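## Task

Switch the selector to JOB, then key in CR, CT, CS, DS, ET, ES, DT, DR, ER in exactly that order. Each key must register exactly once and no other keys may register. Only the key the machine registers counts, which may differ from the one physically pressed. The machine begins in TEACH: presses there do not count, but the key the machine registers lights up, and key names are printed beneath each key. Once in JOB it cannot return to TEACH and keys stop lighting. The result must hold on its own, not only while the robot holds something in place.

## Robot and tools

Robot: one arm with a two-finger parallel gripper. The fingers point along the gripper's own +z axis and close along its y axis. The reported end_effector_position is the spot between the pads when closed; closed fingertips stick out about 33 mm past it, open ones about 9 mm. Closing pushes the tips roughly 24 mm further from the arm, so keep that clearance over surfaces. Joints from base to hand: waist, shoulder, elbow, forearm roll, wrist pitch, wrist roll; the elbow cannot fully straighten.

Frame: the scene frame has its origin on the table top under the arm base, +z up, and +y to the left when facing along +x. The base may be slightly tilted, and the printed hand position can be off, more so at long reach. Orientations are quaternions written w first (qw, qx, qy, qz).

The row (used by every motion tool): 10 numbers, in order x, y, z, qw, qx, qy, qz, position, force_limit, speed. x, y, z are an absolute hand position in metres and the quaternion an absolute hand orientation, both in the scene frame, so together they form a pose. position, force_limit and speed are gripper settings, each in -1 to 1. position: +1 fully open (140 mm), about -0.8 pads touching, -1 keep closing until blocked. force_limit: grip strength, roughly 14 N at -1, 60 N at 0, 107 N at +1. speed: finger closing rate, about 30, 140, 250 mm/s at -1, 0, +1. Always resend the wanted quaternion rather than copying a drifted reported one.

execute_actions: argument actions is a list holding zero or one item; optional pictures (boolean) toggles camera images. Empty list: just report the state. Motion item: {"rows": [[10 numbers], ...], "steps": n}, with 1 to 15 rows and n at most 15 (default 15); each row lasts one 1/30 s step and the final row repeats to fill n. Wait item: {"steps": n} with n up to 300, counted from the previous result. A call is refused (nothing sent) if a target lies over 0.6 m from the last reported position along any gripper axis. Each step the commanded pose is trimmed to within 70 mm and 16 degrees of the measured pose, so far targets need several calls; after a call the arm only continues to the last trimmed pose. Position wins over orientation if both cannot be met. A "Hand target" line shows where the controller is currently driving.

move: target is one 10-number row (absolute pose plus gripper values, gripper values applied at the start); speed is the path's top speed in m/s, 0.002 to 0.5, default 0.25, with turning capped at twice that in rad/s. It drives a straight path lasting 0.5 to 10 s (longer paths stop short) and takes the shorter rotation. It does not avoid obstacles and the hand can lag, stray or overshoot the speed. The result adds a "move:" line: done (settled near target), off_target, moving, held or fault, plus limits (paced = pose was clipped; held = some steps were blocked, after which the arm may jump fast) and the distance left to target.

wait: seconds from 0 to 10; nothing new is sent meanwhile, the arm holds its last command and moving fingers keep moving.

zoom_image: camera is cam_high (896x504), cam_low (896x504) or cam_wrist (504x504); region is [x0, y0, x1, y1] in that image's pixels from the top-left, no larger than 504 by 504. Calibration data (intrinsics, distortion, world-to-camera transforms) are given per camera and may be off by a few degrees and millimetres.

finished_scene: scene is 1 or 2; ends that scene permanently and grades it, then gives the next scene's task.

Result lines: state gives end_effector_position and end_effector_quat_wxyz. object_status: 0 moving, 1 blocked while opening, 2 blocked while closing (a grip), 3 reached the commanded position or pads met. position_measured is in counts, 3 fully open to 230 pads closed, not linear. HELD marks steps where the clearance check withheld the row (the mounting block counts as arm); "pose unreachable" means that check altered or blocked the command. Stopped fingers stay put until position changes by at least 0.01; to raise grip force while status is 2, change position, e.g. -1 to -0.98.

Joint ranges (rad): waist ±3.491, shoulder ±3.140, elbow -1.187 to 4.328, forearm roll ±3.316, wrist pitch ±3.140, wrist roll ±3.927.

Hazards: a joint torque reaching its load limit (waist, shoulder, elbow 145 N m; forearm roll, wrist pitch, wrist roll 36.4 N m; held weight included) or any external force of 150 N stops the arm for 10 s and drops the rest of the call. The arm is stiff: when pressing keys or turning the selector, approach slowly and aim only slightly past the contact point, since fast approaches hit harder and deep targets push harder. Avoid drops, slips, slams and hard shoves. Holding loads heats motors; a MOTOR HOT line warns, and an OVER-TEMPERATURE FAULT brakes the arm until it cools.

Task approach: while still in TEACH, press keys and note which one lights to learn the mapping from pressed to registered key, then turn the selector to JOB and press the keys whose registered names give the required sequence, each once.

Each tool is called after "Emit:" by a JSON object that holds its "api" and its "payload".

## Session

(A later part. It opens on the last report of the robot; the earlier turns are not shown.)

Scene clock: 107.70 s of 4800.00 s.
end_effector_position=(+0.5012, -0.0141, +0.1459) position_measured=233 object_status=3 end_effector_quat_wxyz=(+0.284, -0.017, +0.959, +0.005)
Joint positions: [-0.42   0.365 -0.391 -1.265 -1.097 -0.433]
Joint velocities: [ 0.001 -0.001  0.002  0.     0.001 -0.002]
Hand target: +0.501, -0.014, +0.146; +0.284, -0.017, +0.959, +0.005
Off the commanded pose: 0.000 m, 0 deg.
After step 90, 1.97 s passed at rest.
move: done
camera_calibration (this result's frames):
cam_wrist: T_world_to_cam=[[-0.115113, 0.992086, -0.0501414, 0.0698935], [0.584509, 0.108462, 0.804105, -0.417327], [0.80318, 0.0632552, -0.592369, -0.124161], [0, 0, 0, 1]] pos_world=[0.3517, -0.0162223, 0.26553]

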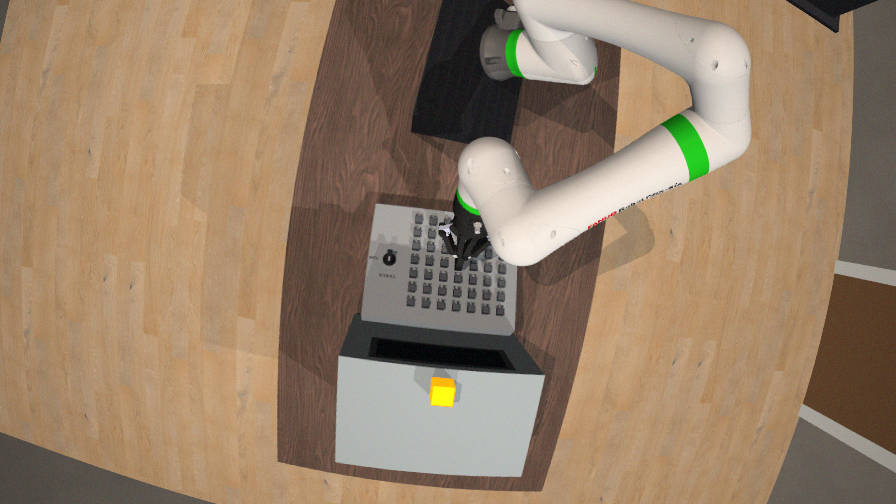

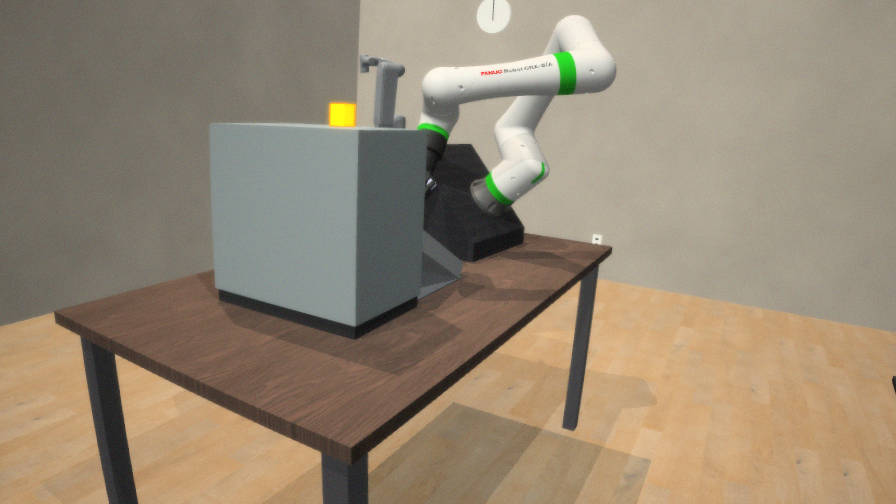

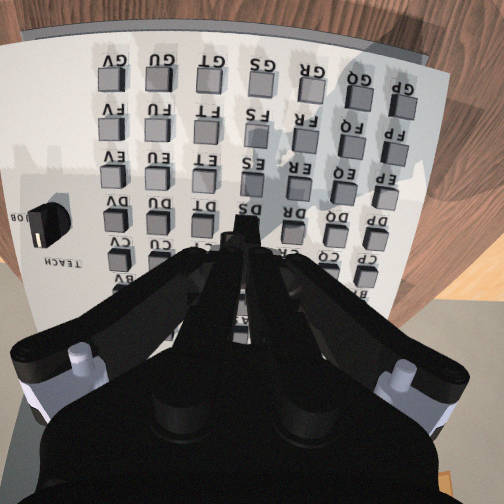

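Emit:
{"api": "move", "payload": {"target": [0.4880,-0.0145,0.1664,0.2838,-0.0167,0.9588,0.005,-1,0,0.5], "speed": 0.05}}

Emit:
{"api": "zoom_image", "payload": {"camera": "cam_wrist", "region": [100,60,400,280]}}

Scene clock: 112.10 s of 4800.00 s.
end_effector_position=(+0.4880, -0.0145, +0.1663) position_measured=233 object_status=3 end_effector_quat_wxyz=(+0.284, -0.017, +0.959, +0.005)
Joint positions: [-0.463  0.331 -0.397 -1.227 -1.136 -0.452]
Joint velocities: [-0.001 -0.001  0.002  0.001 -0.001 -0.001]
Hand target: +0.488, -0.015, +0.166; +0.284, -0.017, +0.959, +0.005
Off the commanded pose: 0.000 m, 0 deg.
After step 90, 0.60 s passed at rest.
move: done
camera_calibration (this result's frames):
cam_wrist: T_world_to_cam=[[-0.115003, 0.992097, -0.0501801, 0.0697502], [0.584523, 0.108429, 0.804099, -0.425988], [0.803185, 0.0631427, -0.592373, -0.101414], [0, 0, 0, 1]] pos_world=[0.338476, -0.016606, 0.285961]

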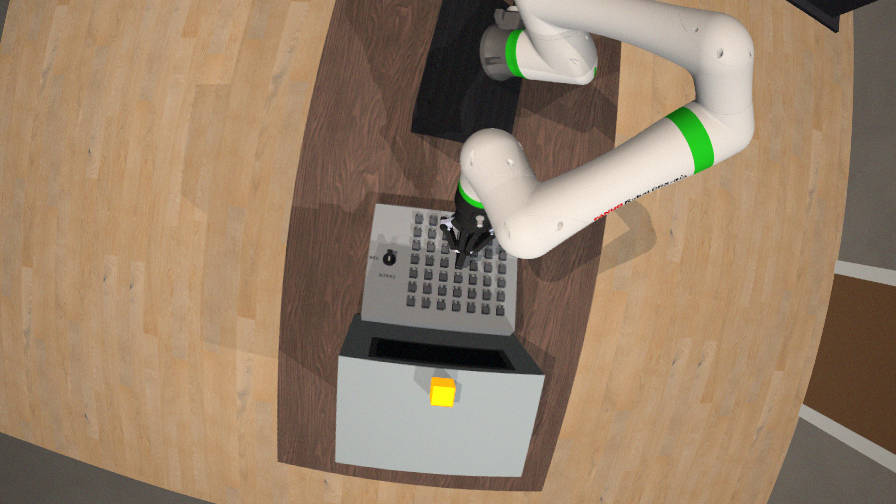

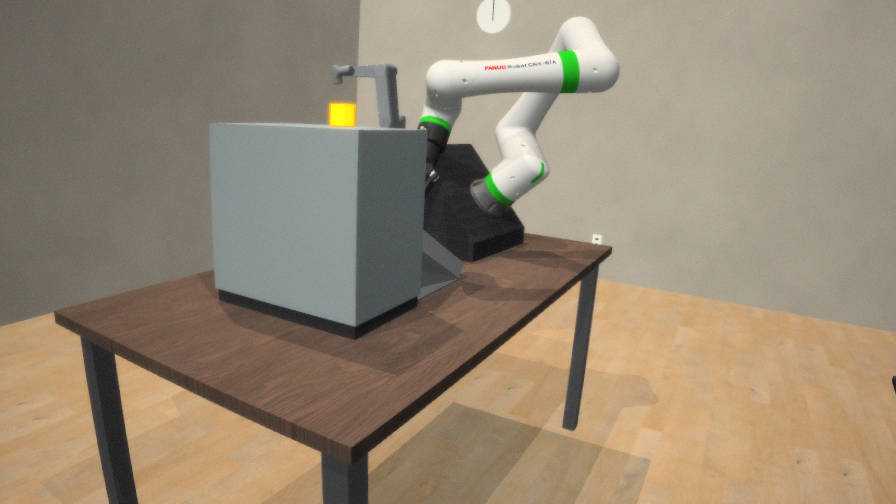

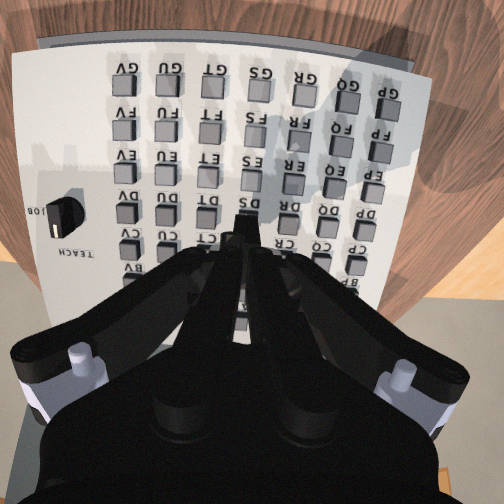

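Region (100, 60, 400, 280) of cam_wrist's 504x504 image, scaled by 1.680, with more detail than that image has; it fills the top 370 rows of this view, and the rest is white.

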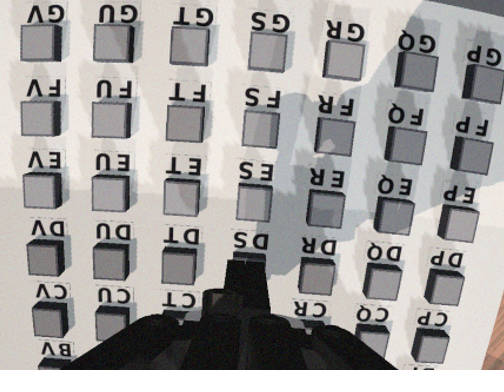

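Emit:
{"api": "move", "payload": {"target": [0.5012,-0.0141,0.1459,0.2838,-0.0167,0.9588,0.005,-1,0,0.5], "speed": 0.03}}

Emit:
{"api": "move", "payload": {"target": [0.5020,-0.0141,0.1446,0.2838,-0.0167,0.9588,0.005,-1,0,0.5], "speed": 0.005}}

Emit:
{"api": "zoom_image", "payload": {"camera": "cam_high", "region": [350,190,540,330]}}

Scene clock: 119.33 s of 4800.00 s.
end_effector_position=(+0.5012, -0.0141, +0.1460) position_measured=233 object_status=3 end_effector_quat_wxyz=(+0.284, -0.017, +0.959, +0.005)
Joint positions: [-0.42   0.365 -0.391 -1.265 -1.097 -0.433]
Joint velocities: [ 0.002  0.002  0.001 -0.001  0.001  0.001]
Hand target: +0.501, -0.014, +0.146; +0.284, -0.017, +0.959, +0.005
Off the commanded pose: 0.000 m, 0 deg.
After step 90, 3.17 s passed at rest.
move: done
camera_calibration (this result's frames):
cam_wrist: T_world_to_cam=[[-0.11521, 0.992077, -0.0500998, 0.0699375], [0.584521, 0.108487, 0.804093, -0.417377], [0.803158, 0.0633555, -0.592388, -0.124123], [0, 0, 0, 1]] pos_world=[0.351714, -0.0162394, 0.265585]

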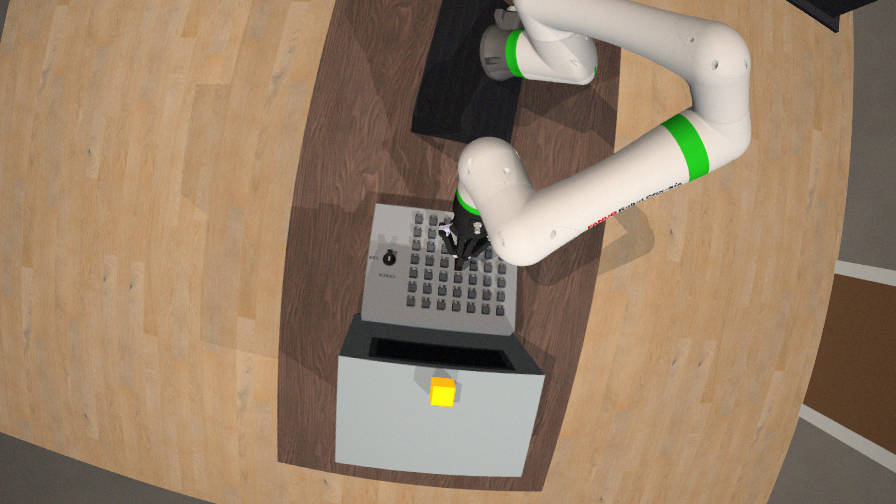

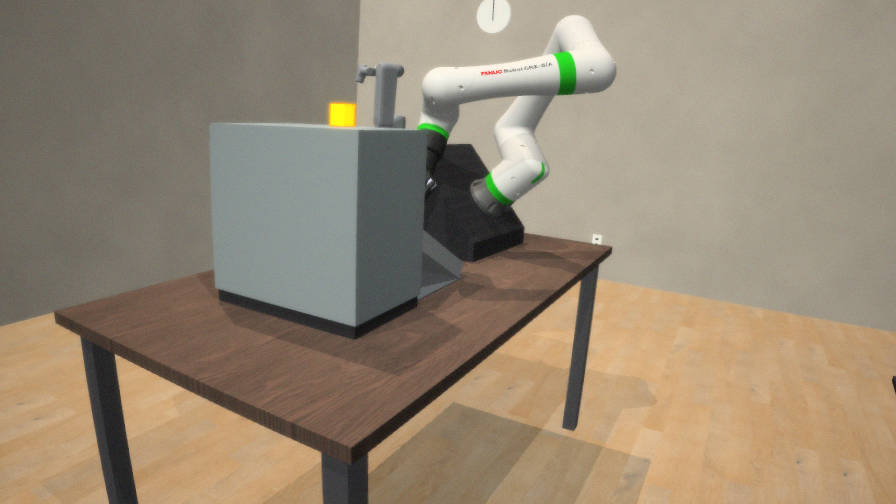

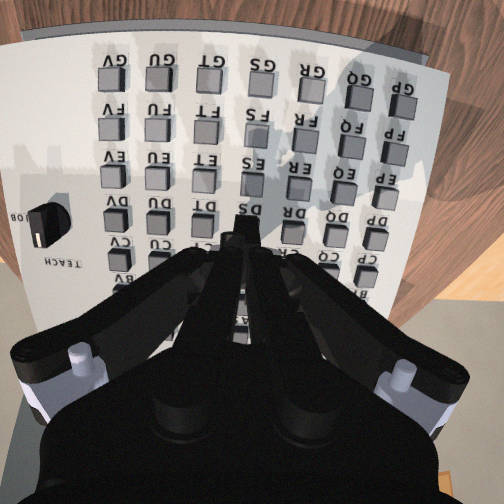

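Scene clock: 120.03 s of 4800.00 s.
end_effector_position=(+0.5020, -0.0141, +0.1446) position_measured=233 object_status=3 end_effector_quat_wxyz=(+0.284, -0.017, +0.959, +0.005)
Joint positions: [-0.418  0.367 -0.39  -1.267 -1.094 -0.432]
Joint velocities: [-0.     0.001 -0.001  0.     0.    -0.   ]
Hand target: +0.502, -0.014, +0.145; +0.284, -0.017, +0.959, +0.005
Off the commanded pose: 0.000 m, 0 deg.
move: done
camera_calibration (this result's frames):
cam_wrist: T_world_to_cam=[[-0.115163, 0.992078, -0.0501788, 0.0699473], [0.584506, 0.108522, 0.804099, -0.416766], [0.803175, 0.0632726, -0.592374, -0.12555], [0, 0, 0, 1]] pos_world=[0.352496, -0.0162211, 0.264259]

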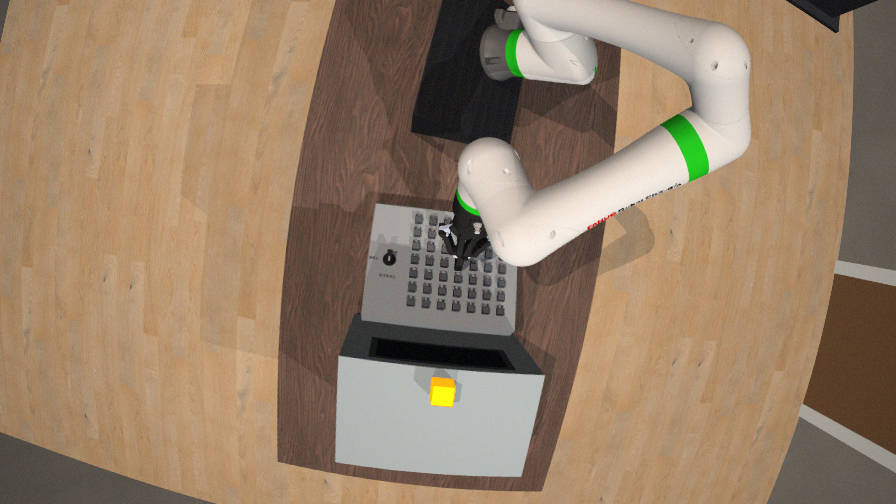

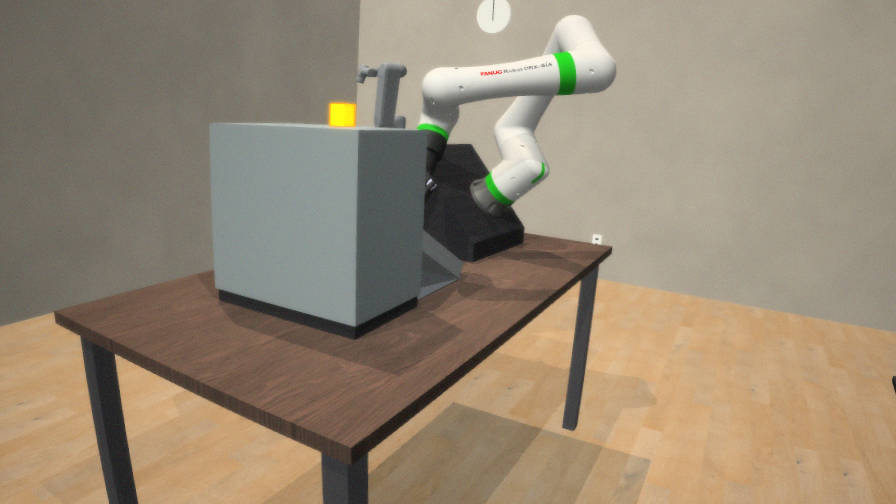

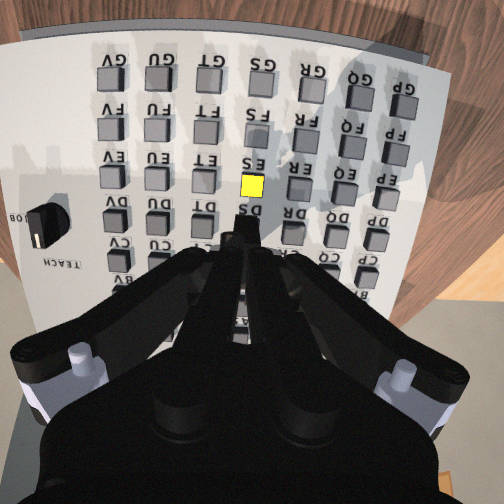

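Region (350, 190, 540, 330) of cam_high's 896x504 image, scaled by 2.653, with more detail than that image has; it fills the top 371 rows of this view, and the rest is white.

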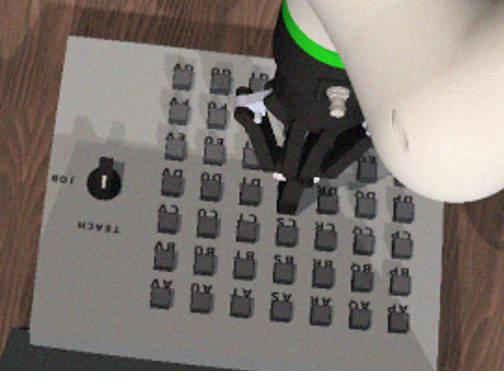

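Emit:
{"api": "move", "payload": {"target": [0.4955,-0.0143,0.1547,0.2838,-0.0167,0.9588,0.005,-1,0,0.5], "speed": 0.05}}

Emit:
{"api": "move", "payload": {"target": [0.5531,-0.0123,0.1909,0.2838,-0.0167,0.9588,0.005,-1,0,0.5], "speed": 0.1}}

Emit:
{"api": "move", "payload": {"target": [0.5588,-0.0121,0.1821,0.2838,-0.0167,0.9588,0.005,-1,0,0.5], "speed": 0.012}}

Emit:
{"api": "move", "payload": {"target": [0.5596,-0.0121,0.1808,0.2838,-0.0167,0.9588,0.005,-1,0,0.5], "speed": 0.005}}

Scene clock: 128.30 s of 4800.00 s.
end_effector_position=(+0.4955, -0.0143, +0.1546) position_measured=233 object_status=3 end_effector_quat_wxyz=(+0.284, -0.017, +0.959, +0.005)
Joint positions: [-0.439  0.35  -0.394 -1.249 -1.113 -0.441]
Joint velocities: [-0.001  0.    -0.001  0.002 -0.001 -0.002]
Hand target: +0.495, -0.014, +0.155; +0.284, -0.017, +0.959, +0.005
Off the commanded pose: 0.000 m, 0 deg.
After step 90, 4.57 s passed at rest.
move: done
camera_calibration (this result's frames):
cam_wrist: T_world_to_cam=[[-0.115058, 0.992091, -0.0501614, 0.0698529], [0.584513, 0.108446, 0.804104, -0.421004], [0.803185, 0.063199, -0.592368, -0.114404], [0, 0, 0, 1]] pos_world=[0.346007, -0.0164142, 0.274266]

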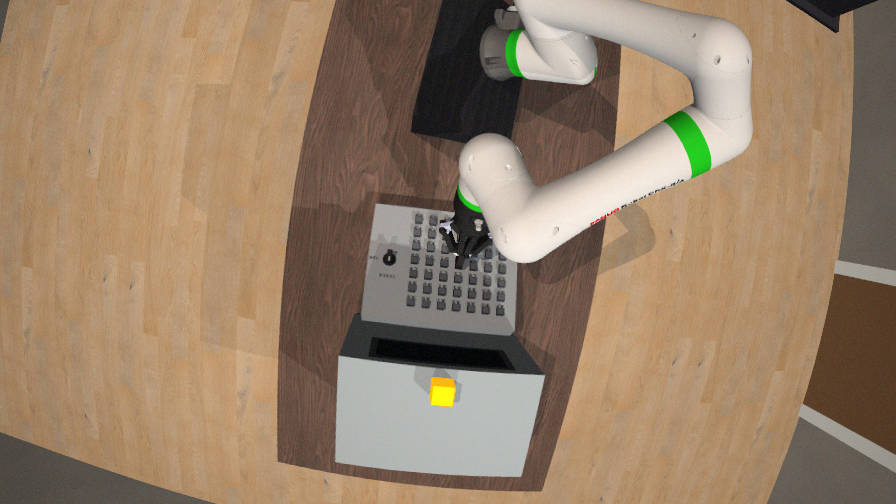

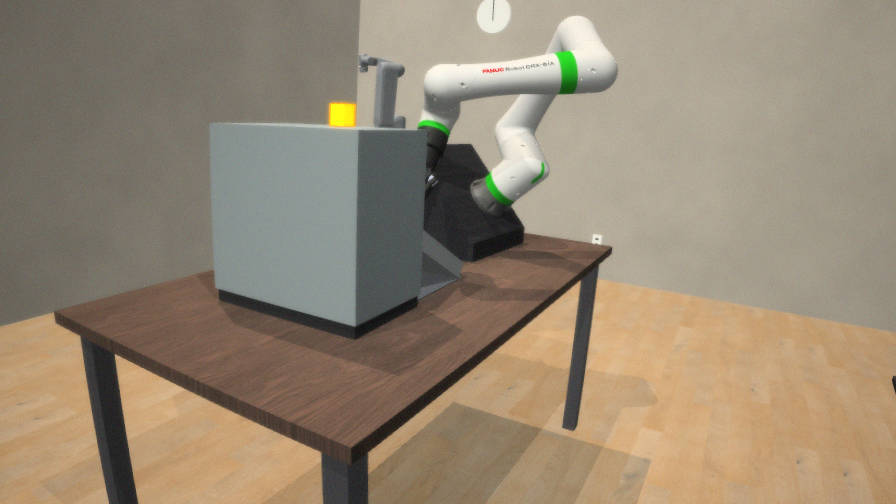

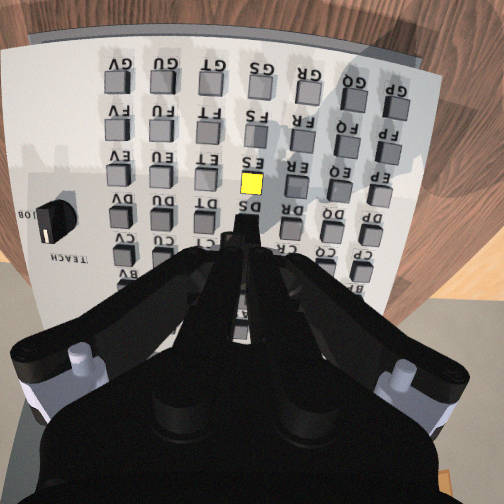

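Scene clock: 129.33 s of 4800.00 s.
end_effector_position=(+0.5531, -0.0122, +0.1911) position_measured=233 object_status=3 end_effector_quat_wxyz=(+0.284, -0.017, +0.959, +0.005)
Joint positions: [-0.409  0.387 -0.234 -1.208 -1.133 -0.58 ]
Joint velocities: [ 0.001  0.    -0.     0.001 -0.    -0.001]
Hand target: +0.553, -0.012, +0.191; +0.284, -0.017, +0.959, +0.005
Off the commanded pose: 0.000 m, 0 deg.
move: done
camera_calibration (this result's frames):
cam_wrist: T_world_to_cam=[[-0.115056, 0.992093, -0.0501363, 0.0762422], [0.584126, 0.108394, 0.804393, -0.484075], [0.803467, 0.0632644, -0.591979, -0.139456], [0, 0, 0, 1]] pos_world=[0.403581, -0.0143461, 0.310654]

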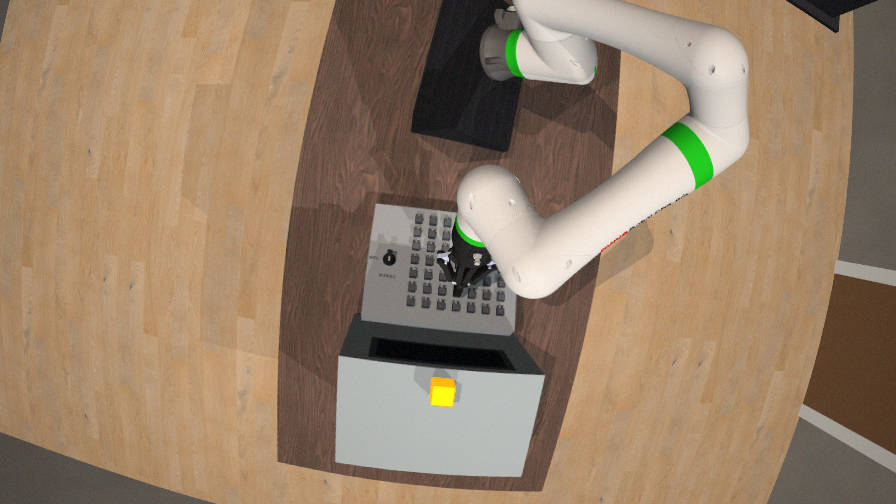

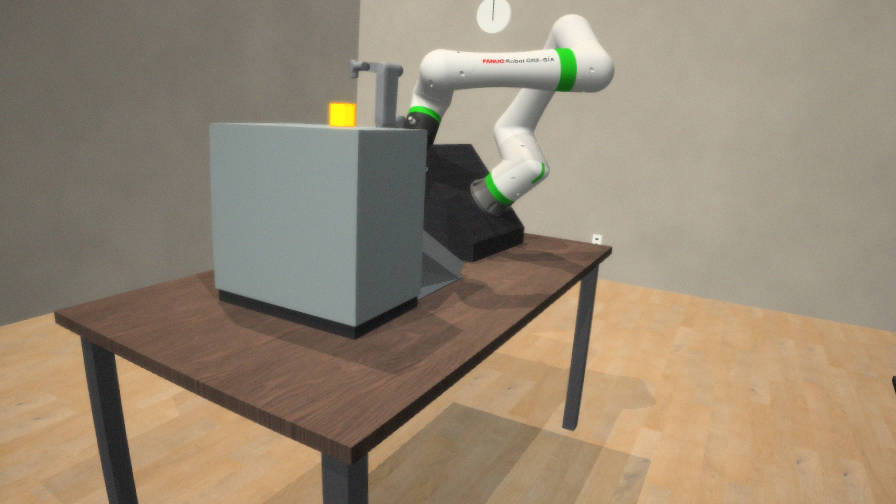

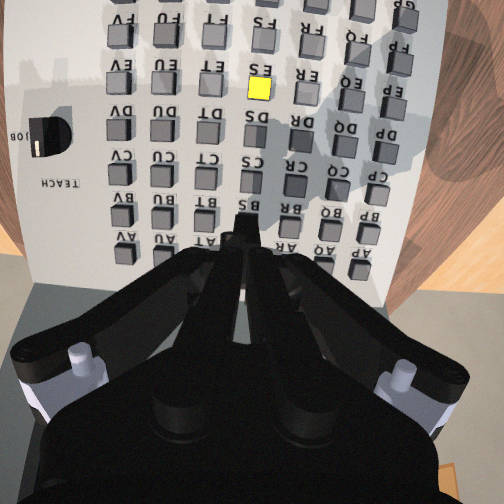

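Scene clock: 130.43 s of 4800.00 s.
end_effector_position=(+0.5588, -0.0121, +0.1821) position_measured=233 object_status=3 end_effector_quat_wxyz=(+0.284, -0.017, +0.959, +0.005)
Joint positions: [-0.392  0.4   -0.231 -1.22  -1.116 -0.574]
Joint velocities: [ 0.002 -0.     0.     0.     0.001  0.001]
Hand target: +0.559, -0.012, +0.182; +0.284, -0.017, +0.959, +0.005
Off the commanded pose: 0.000 m, 0 deg.
move: done
camera_calibration (this result's frames):
cam_wrist: T_world_to_cam=[[-0.115149, 0.992082, -0.0501349, 0.0763775], [0.58449, 0.108477, 0.804117, -0.480348], [0.803189, 0.0632902, -0.592353, -0.149103], [0, 0, 0, 1]] pos_world=[0.409311, -0.0142294, 0.301764]

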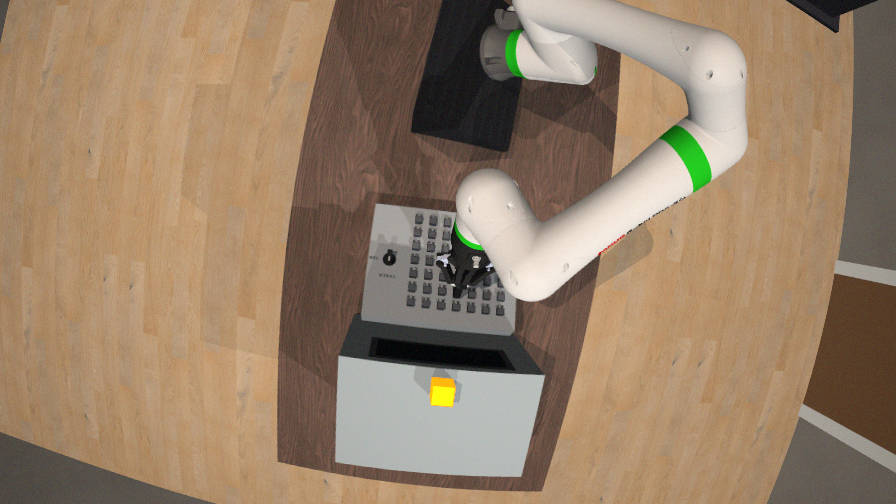

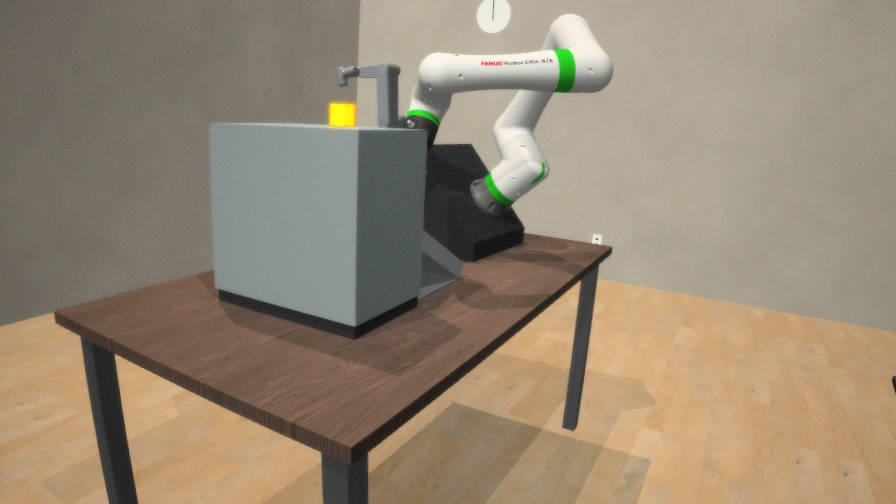

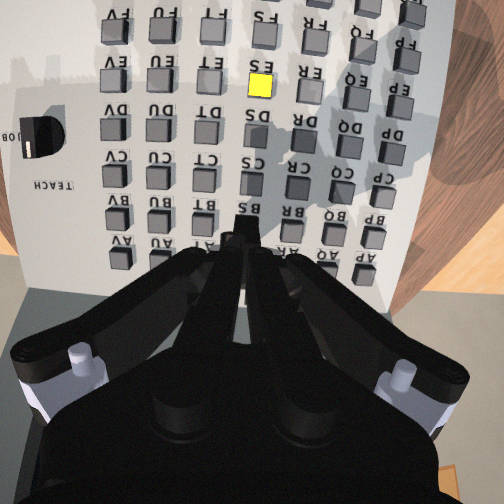

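Scene clock: 131.13 s of 4800.00 s.
end_effector_position=(+0.5596, -0.0121, +0.1808) position_measured=233 object_status=3 end_effector_quat_wxyz=(+0.284, -0.017, +0.959, +0.005)
Joint positions: [-0.389  0.402 -0.231 -1.222 -1.114 -0.573]
Joint velocities: [ 0.     0.001  0.002 -0.001  0.    -0.   ]
Hand target: +0.560, -0.012, +0.181; +0.284, -0.017, +0.959, +0.005
Off the commanded pose: 0.000 m, 0 deg.
move: done
camera_calibration (this result's frames):
cam_wrist: T_world_to_cam=[[-0.115114, 0.992086, -0.0501463, 0.0763846], [0.584501, 0.108466, 0.804111, -0.479745], [0.803186, 0.0632542, -0.592361, -0.150525], [0, 0, 0, 1]] pos_world=[0.410104, -0.0142227, 0.300434]

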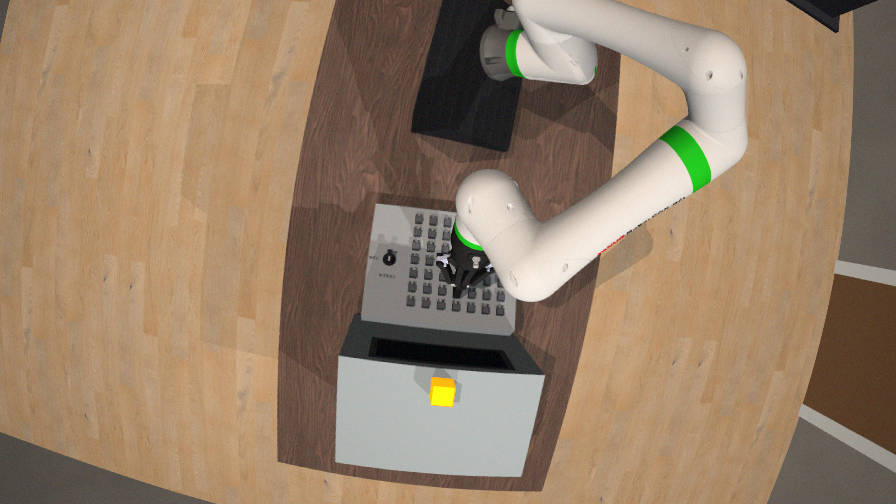

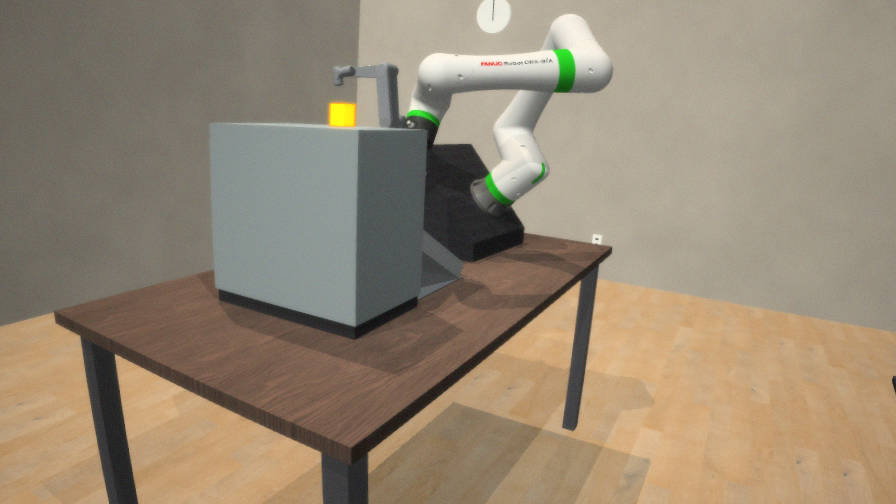

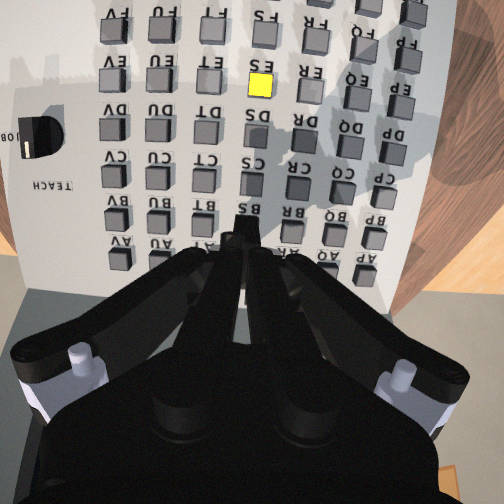

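Emit:
{"api": "move", "payload": {"target": [0.5603,-0.0121,0.1797,0.2838,-0.0167,0.9588,0.005,-1,0,0.5], "speed": 0.005}}

Emit:
{"api": "move", "payload": {"target": [0.5610,-0.0121,0.1786,0.2838,-0.0167,0.9588,0.005,-1,0,0.5], "speed": 0.005}}

Scene clock: 137.23 s of 4800.00 s.
end_effector_position=(+0.5603, -0.0121, +0.1797) position_measured=233 object_status=3 end_effector_quat_wxyz=(+0.284, -0.017, +0.959, +0.005)
Joint positions: [-0.387  0.403 -0.23  -1.223 -1.112 -0.573]
Joint velocities: [-0.001  0.001  0.001  0.001  0.     0.   ]
Hand target: +0.560, -0.012, +0.180; +0.284, -0.017, +0.959, +0.005
Off the commanded pose: 0.000 m, 0 deg.
After step 90, 2.40 s passed at rest.
move: done
camera_calibration (this result's frames):
cam_wrist: T_world_to_cam=[[-0.115114, 0.992086, -0.0501424, 0.0764078], [0.584508, 0.108463, 0.804106, -0.479267], [0.803181, 0.063255, -0.592367, -0.151734], [0, 0, 0, 1]] pos_world=[0.410801, -0.0142224, 0.299331]

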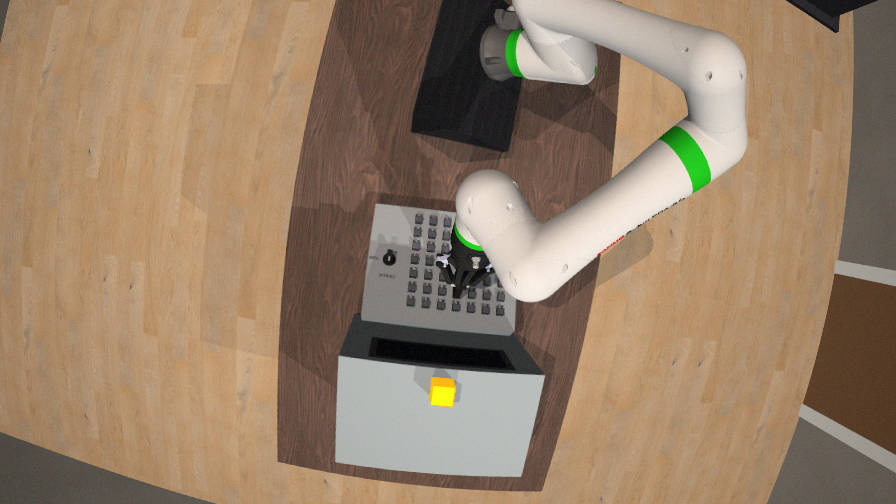

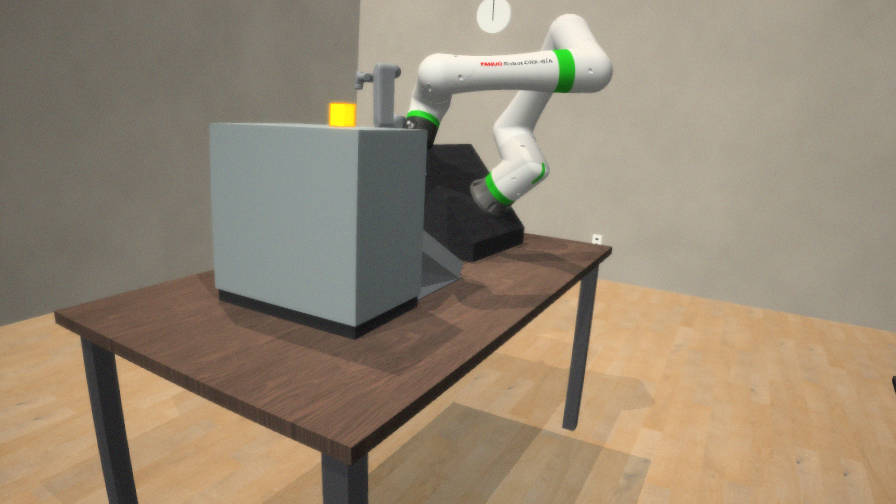

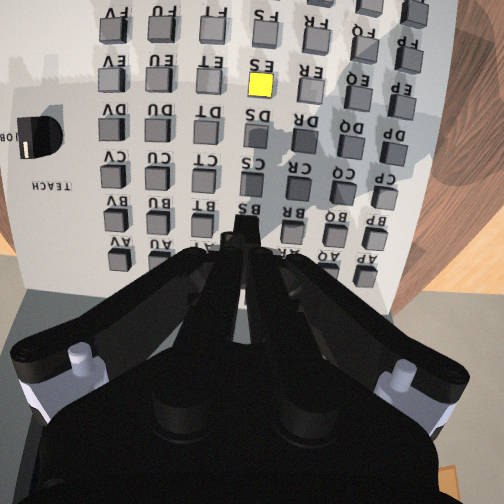

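Scene clock: 137.93 s of 4800.00 s.
end_effector_position=(+0.5610, -0.0121, +0.1786) position_measured=233 object_status=3 end_effector_quat_wxyz=(+0.284, -0.017, +0.959, +0.005)
Joint positions: [-0.385  0.405 -0.23  -1.225 -1.11  -0.572]
Joint velocities: [ 0.001 -0.001  0.002  0.     0.    -0.001]
Hand target: +0.561, -0.012, +0.179; +0.284, -0.017, +0.959, +0.005
Off the commanded pose: 0.000 m, 0 deg.
move: done
camera_calibration (this result's frames):
cam_wrist: T_world_to_cam=[[-0.115113, 0.992086, -0.0501421, 0.076433], [0.584509, 0.108462, 0.804105, -0.478792], [0.80318, 0.0632545, -0.592368, -0.152947], [0, 0, 0, 1]] pos_world=[0.4115, -0.0142226, 0.29823]

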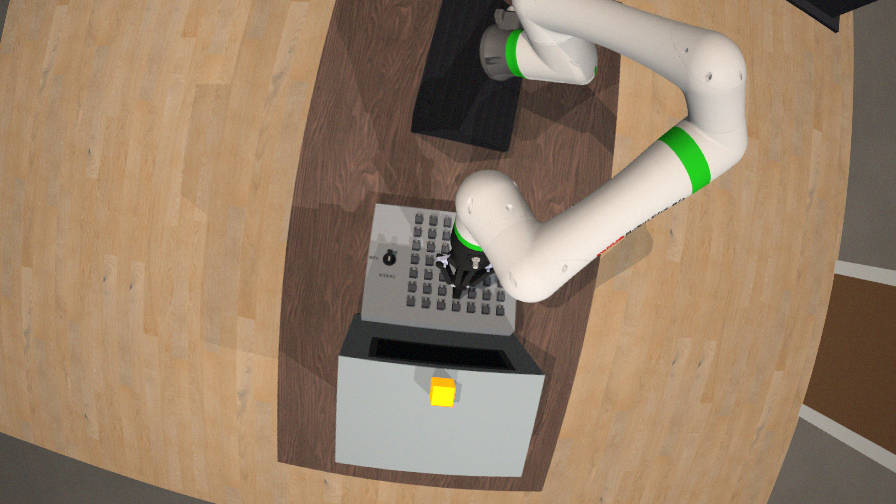

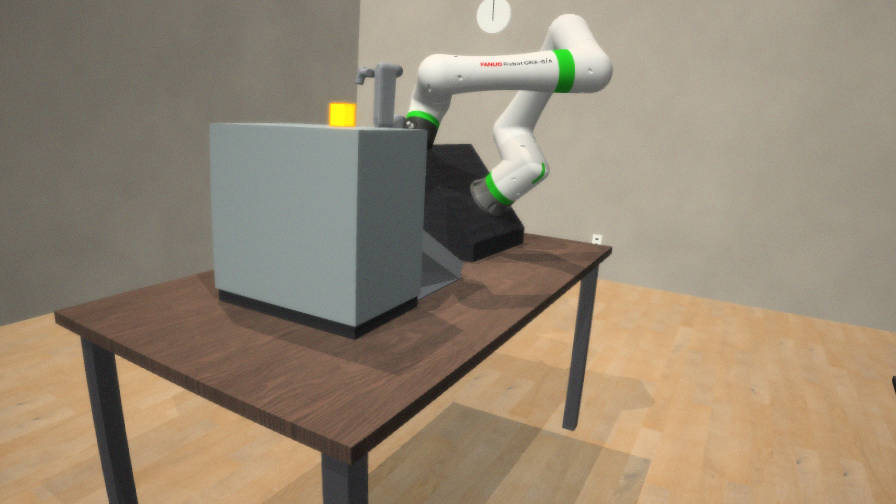

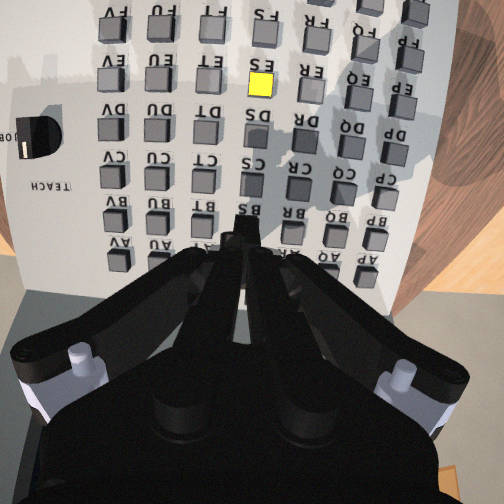

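Emit:
{"api": "move", "payload": {"target": [0.5617,-0.0121,0.1775,0.2838,-0.0167,0.9588,0.005,-1,0,0.5], "speed": 0.005}}

Scene clock: 140.93 s of 4800.00 s.
end_effector_position=(+0.5617, -0.0121, +0.1775) position_measured=233 object_status=3 end_effector_quat_wxyz=(+0.284, -0.017, +0.959, +0.005)
Joint positions: [-0.383  0.407 -0.229 -1.226 -1.108 -0.571]
Joint velocities: [-0.    -0.002 -0.     0.001 -0.     0.   ]
Hand target: +0.562, -0.012, +0.178; +0.284, -0.017, +0.959, +0.005
Off the commanded pose: 0.000 m, 0 deg.
move: done
camera_calibration (this result's frames):
cam_wrist: T_world_to_cam=[[-0.115167, 0.992077, -0.0501952, 0.0764922], [0.584498, 0.108537, 0.804103, -0.478338], [0.80318, 0.0632668, -0.592367, -0.154136], [0, 0, 0, 1]] pos_world=[0.412196, -0.0142172, 0.297168]

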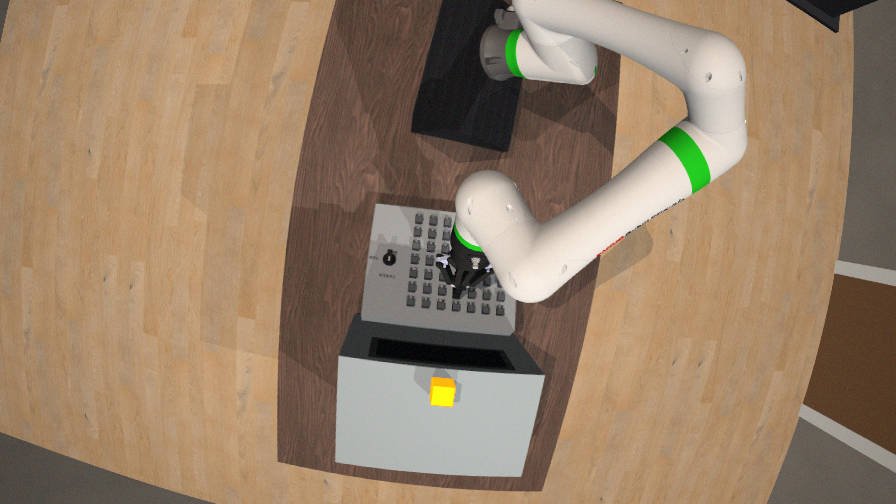

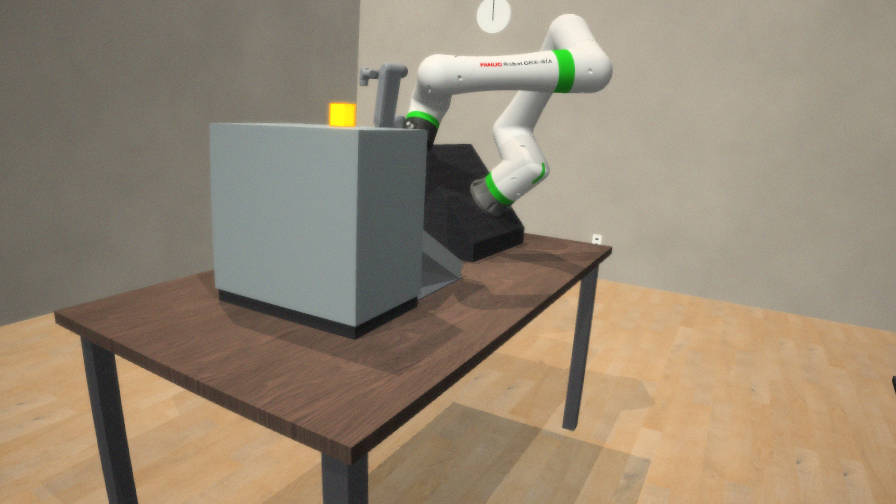

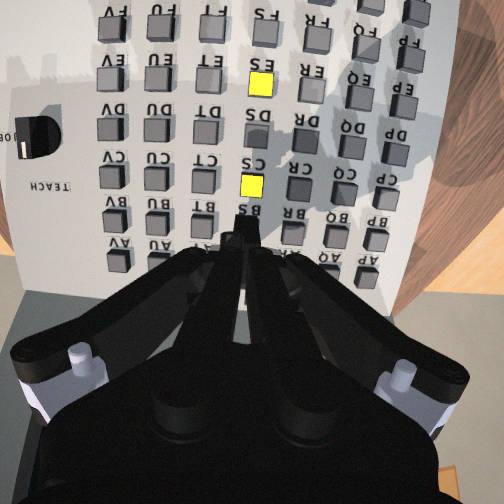

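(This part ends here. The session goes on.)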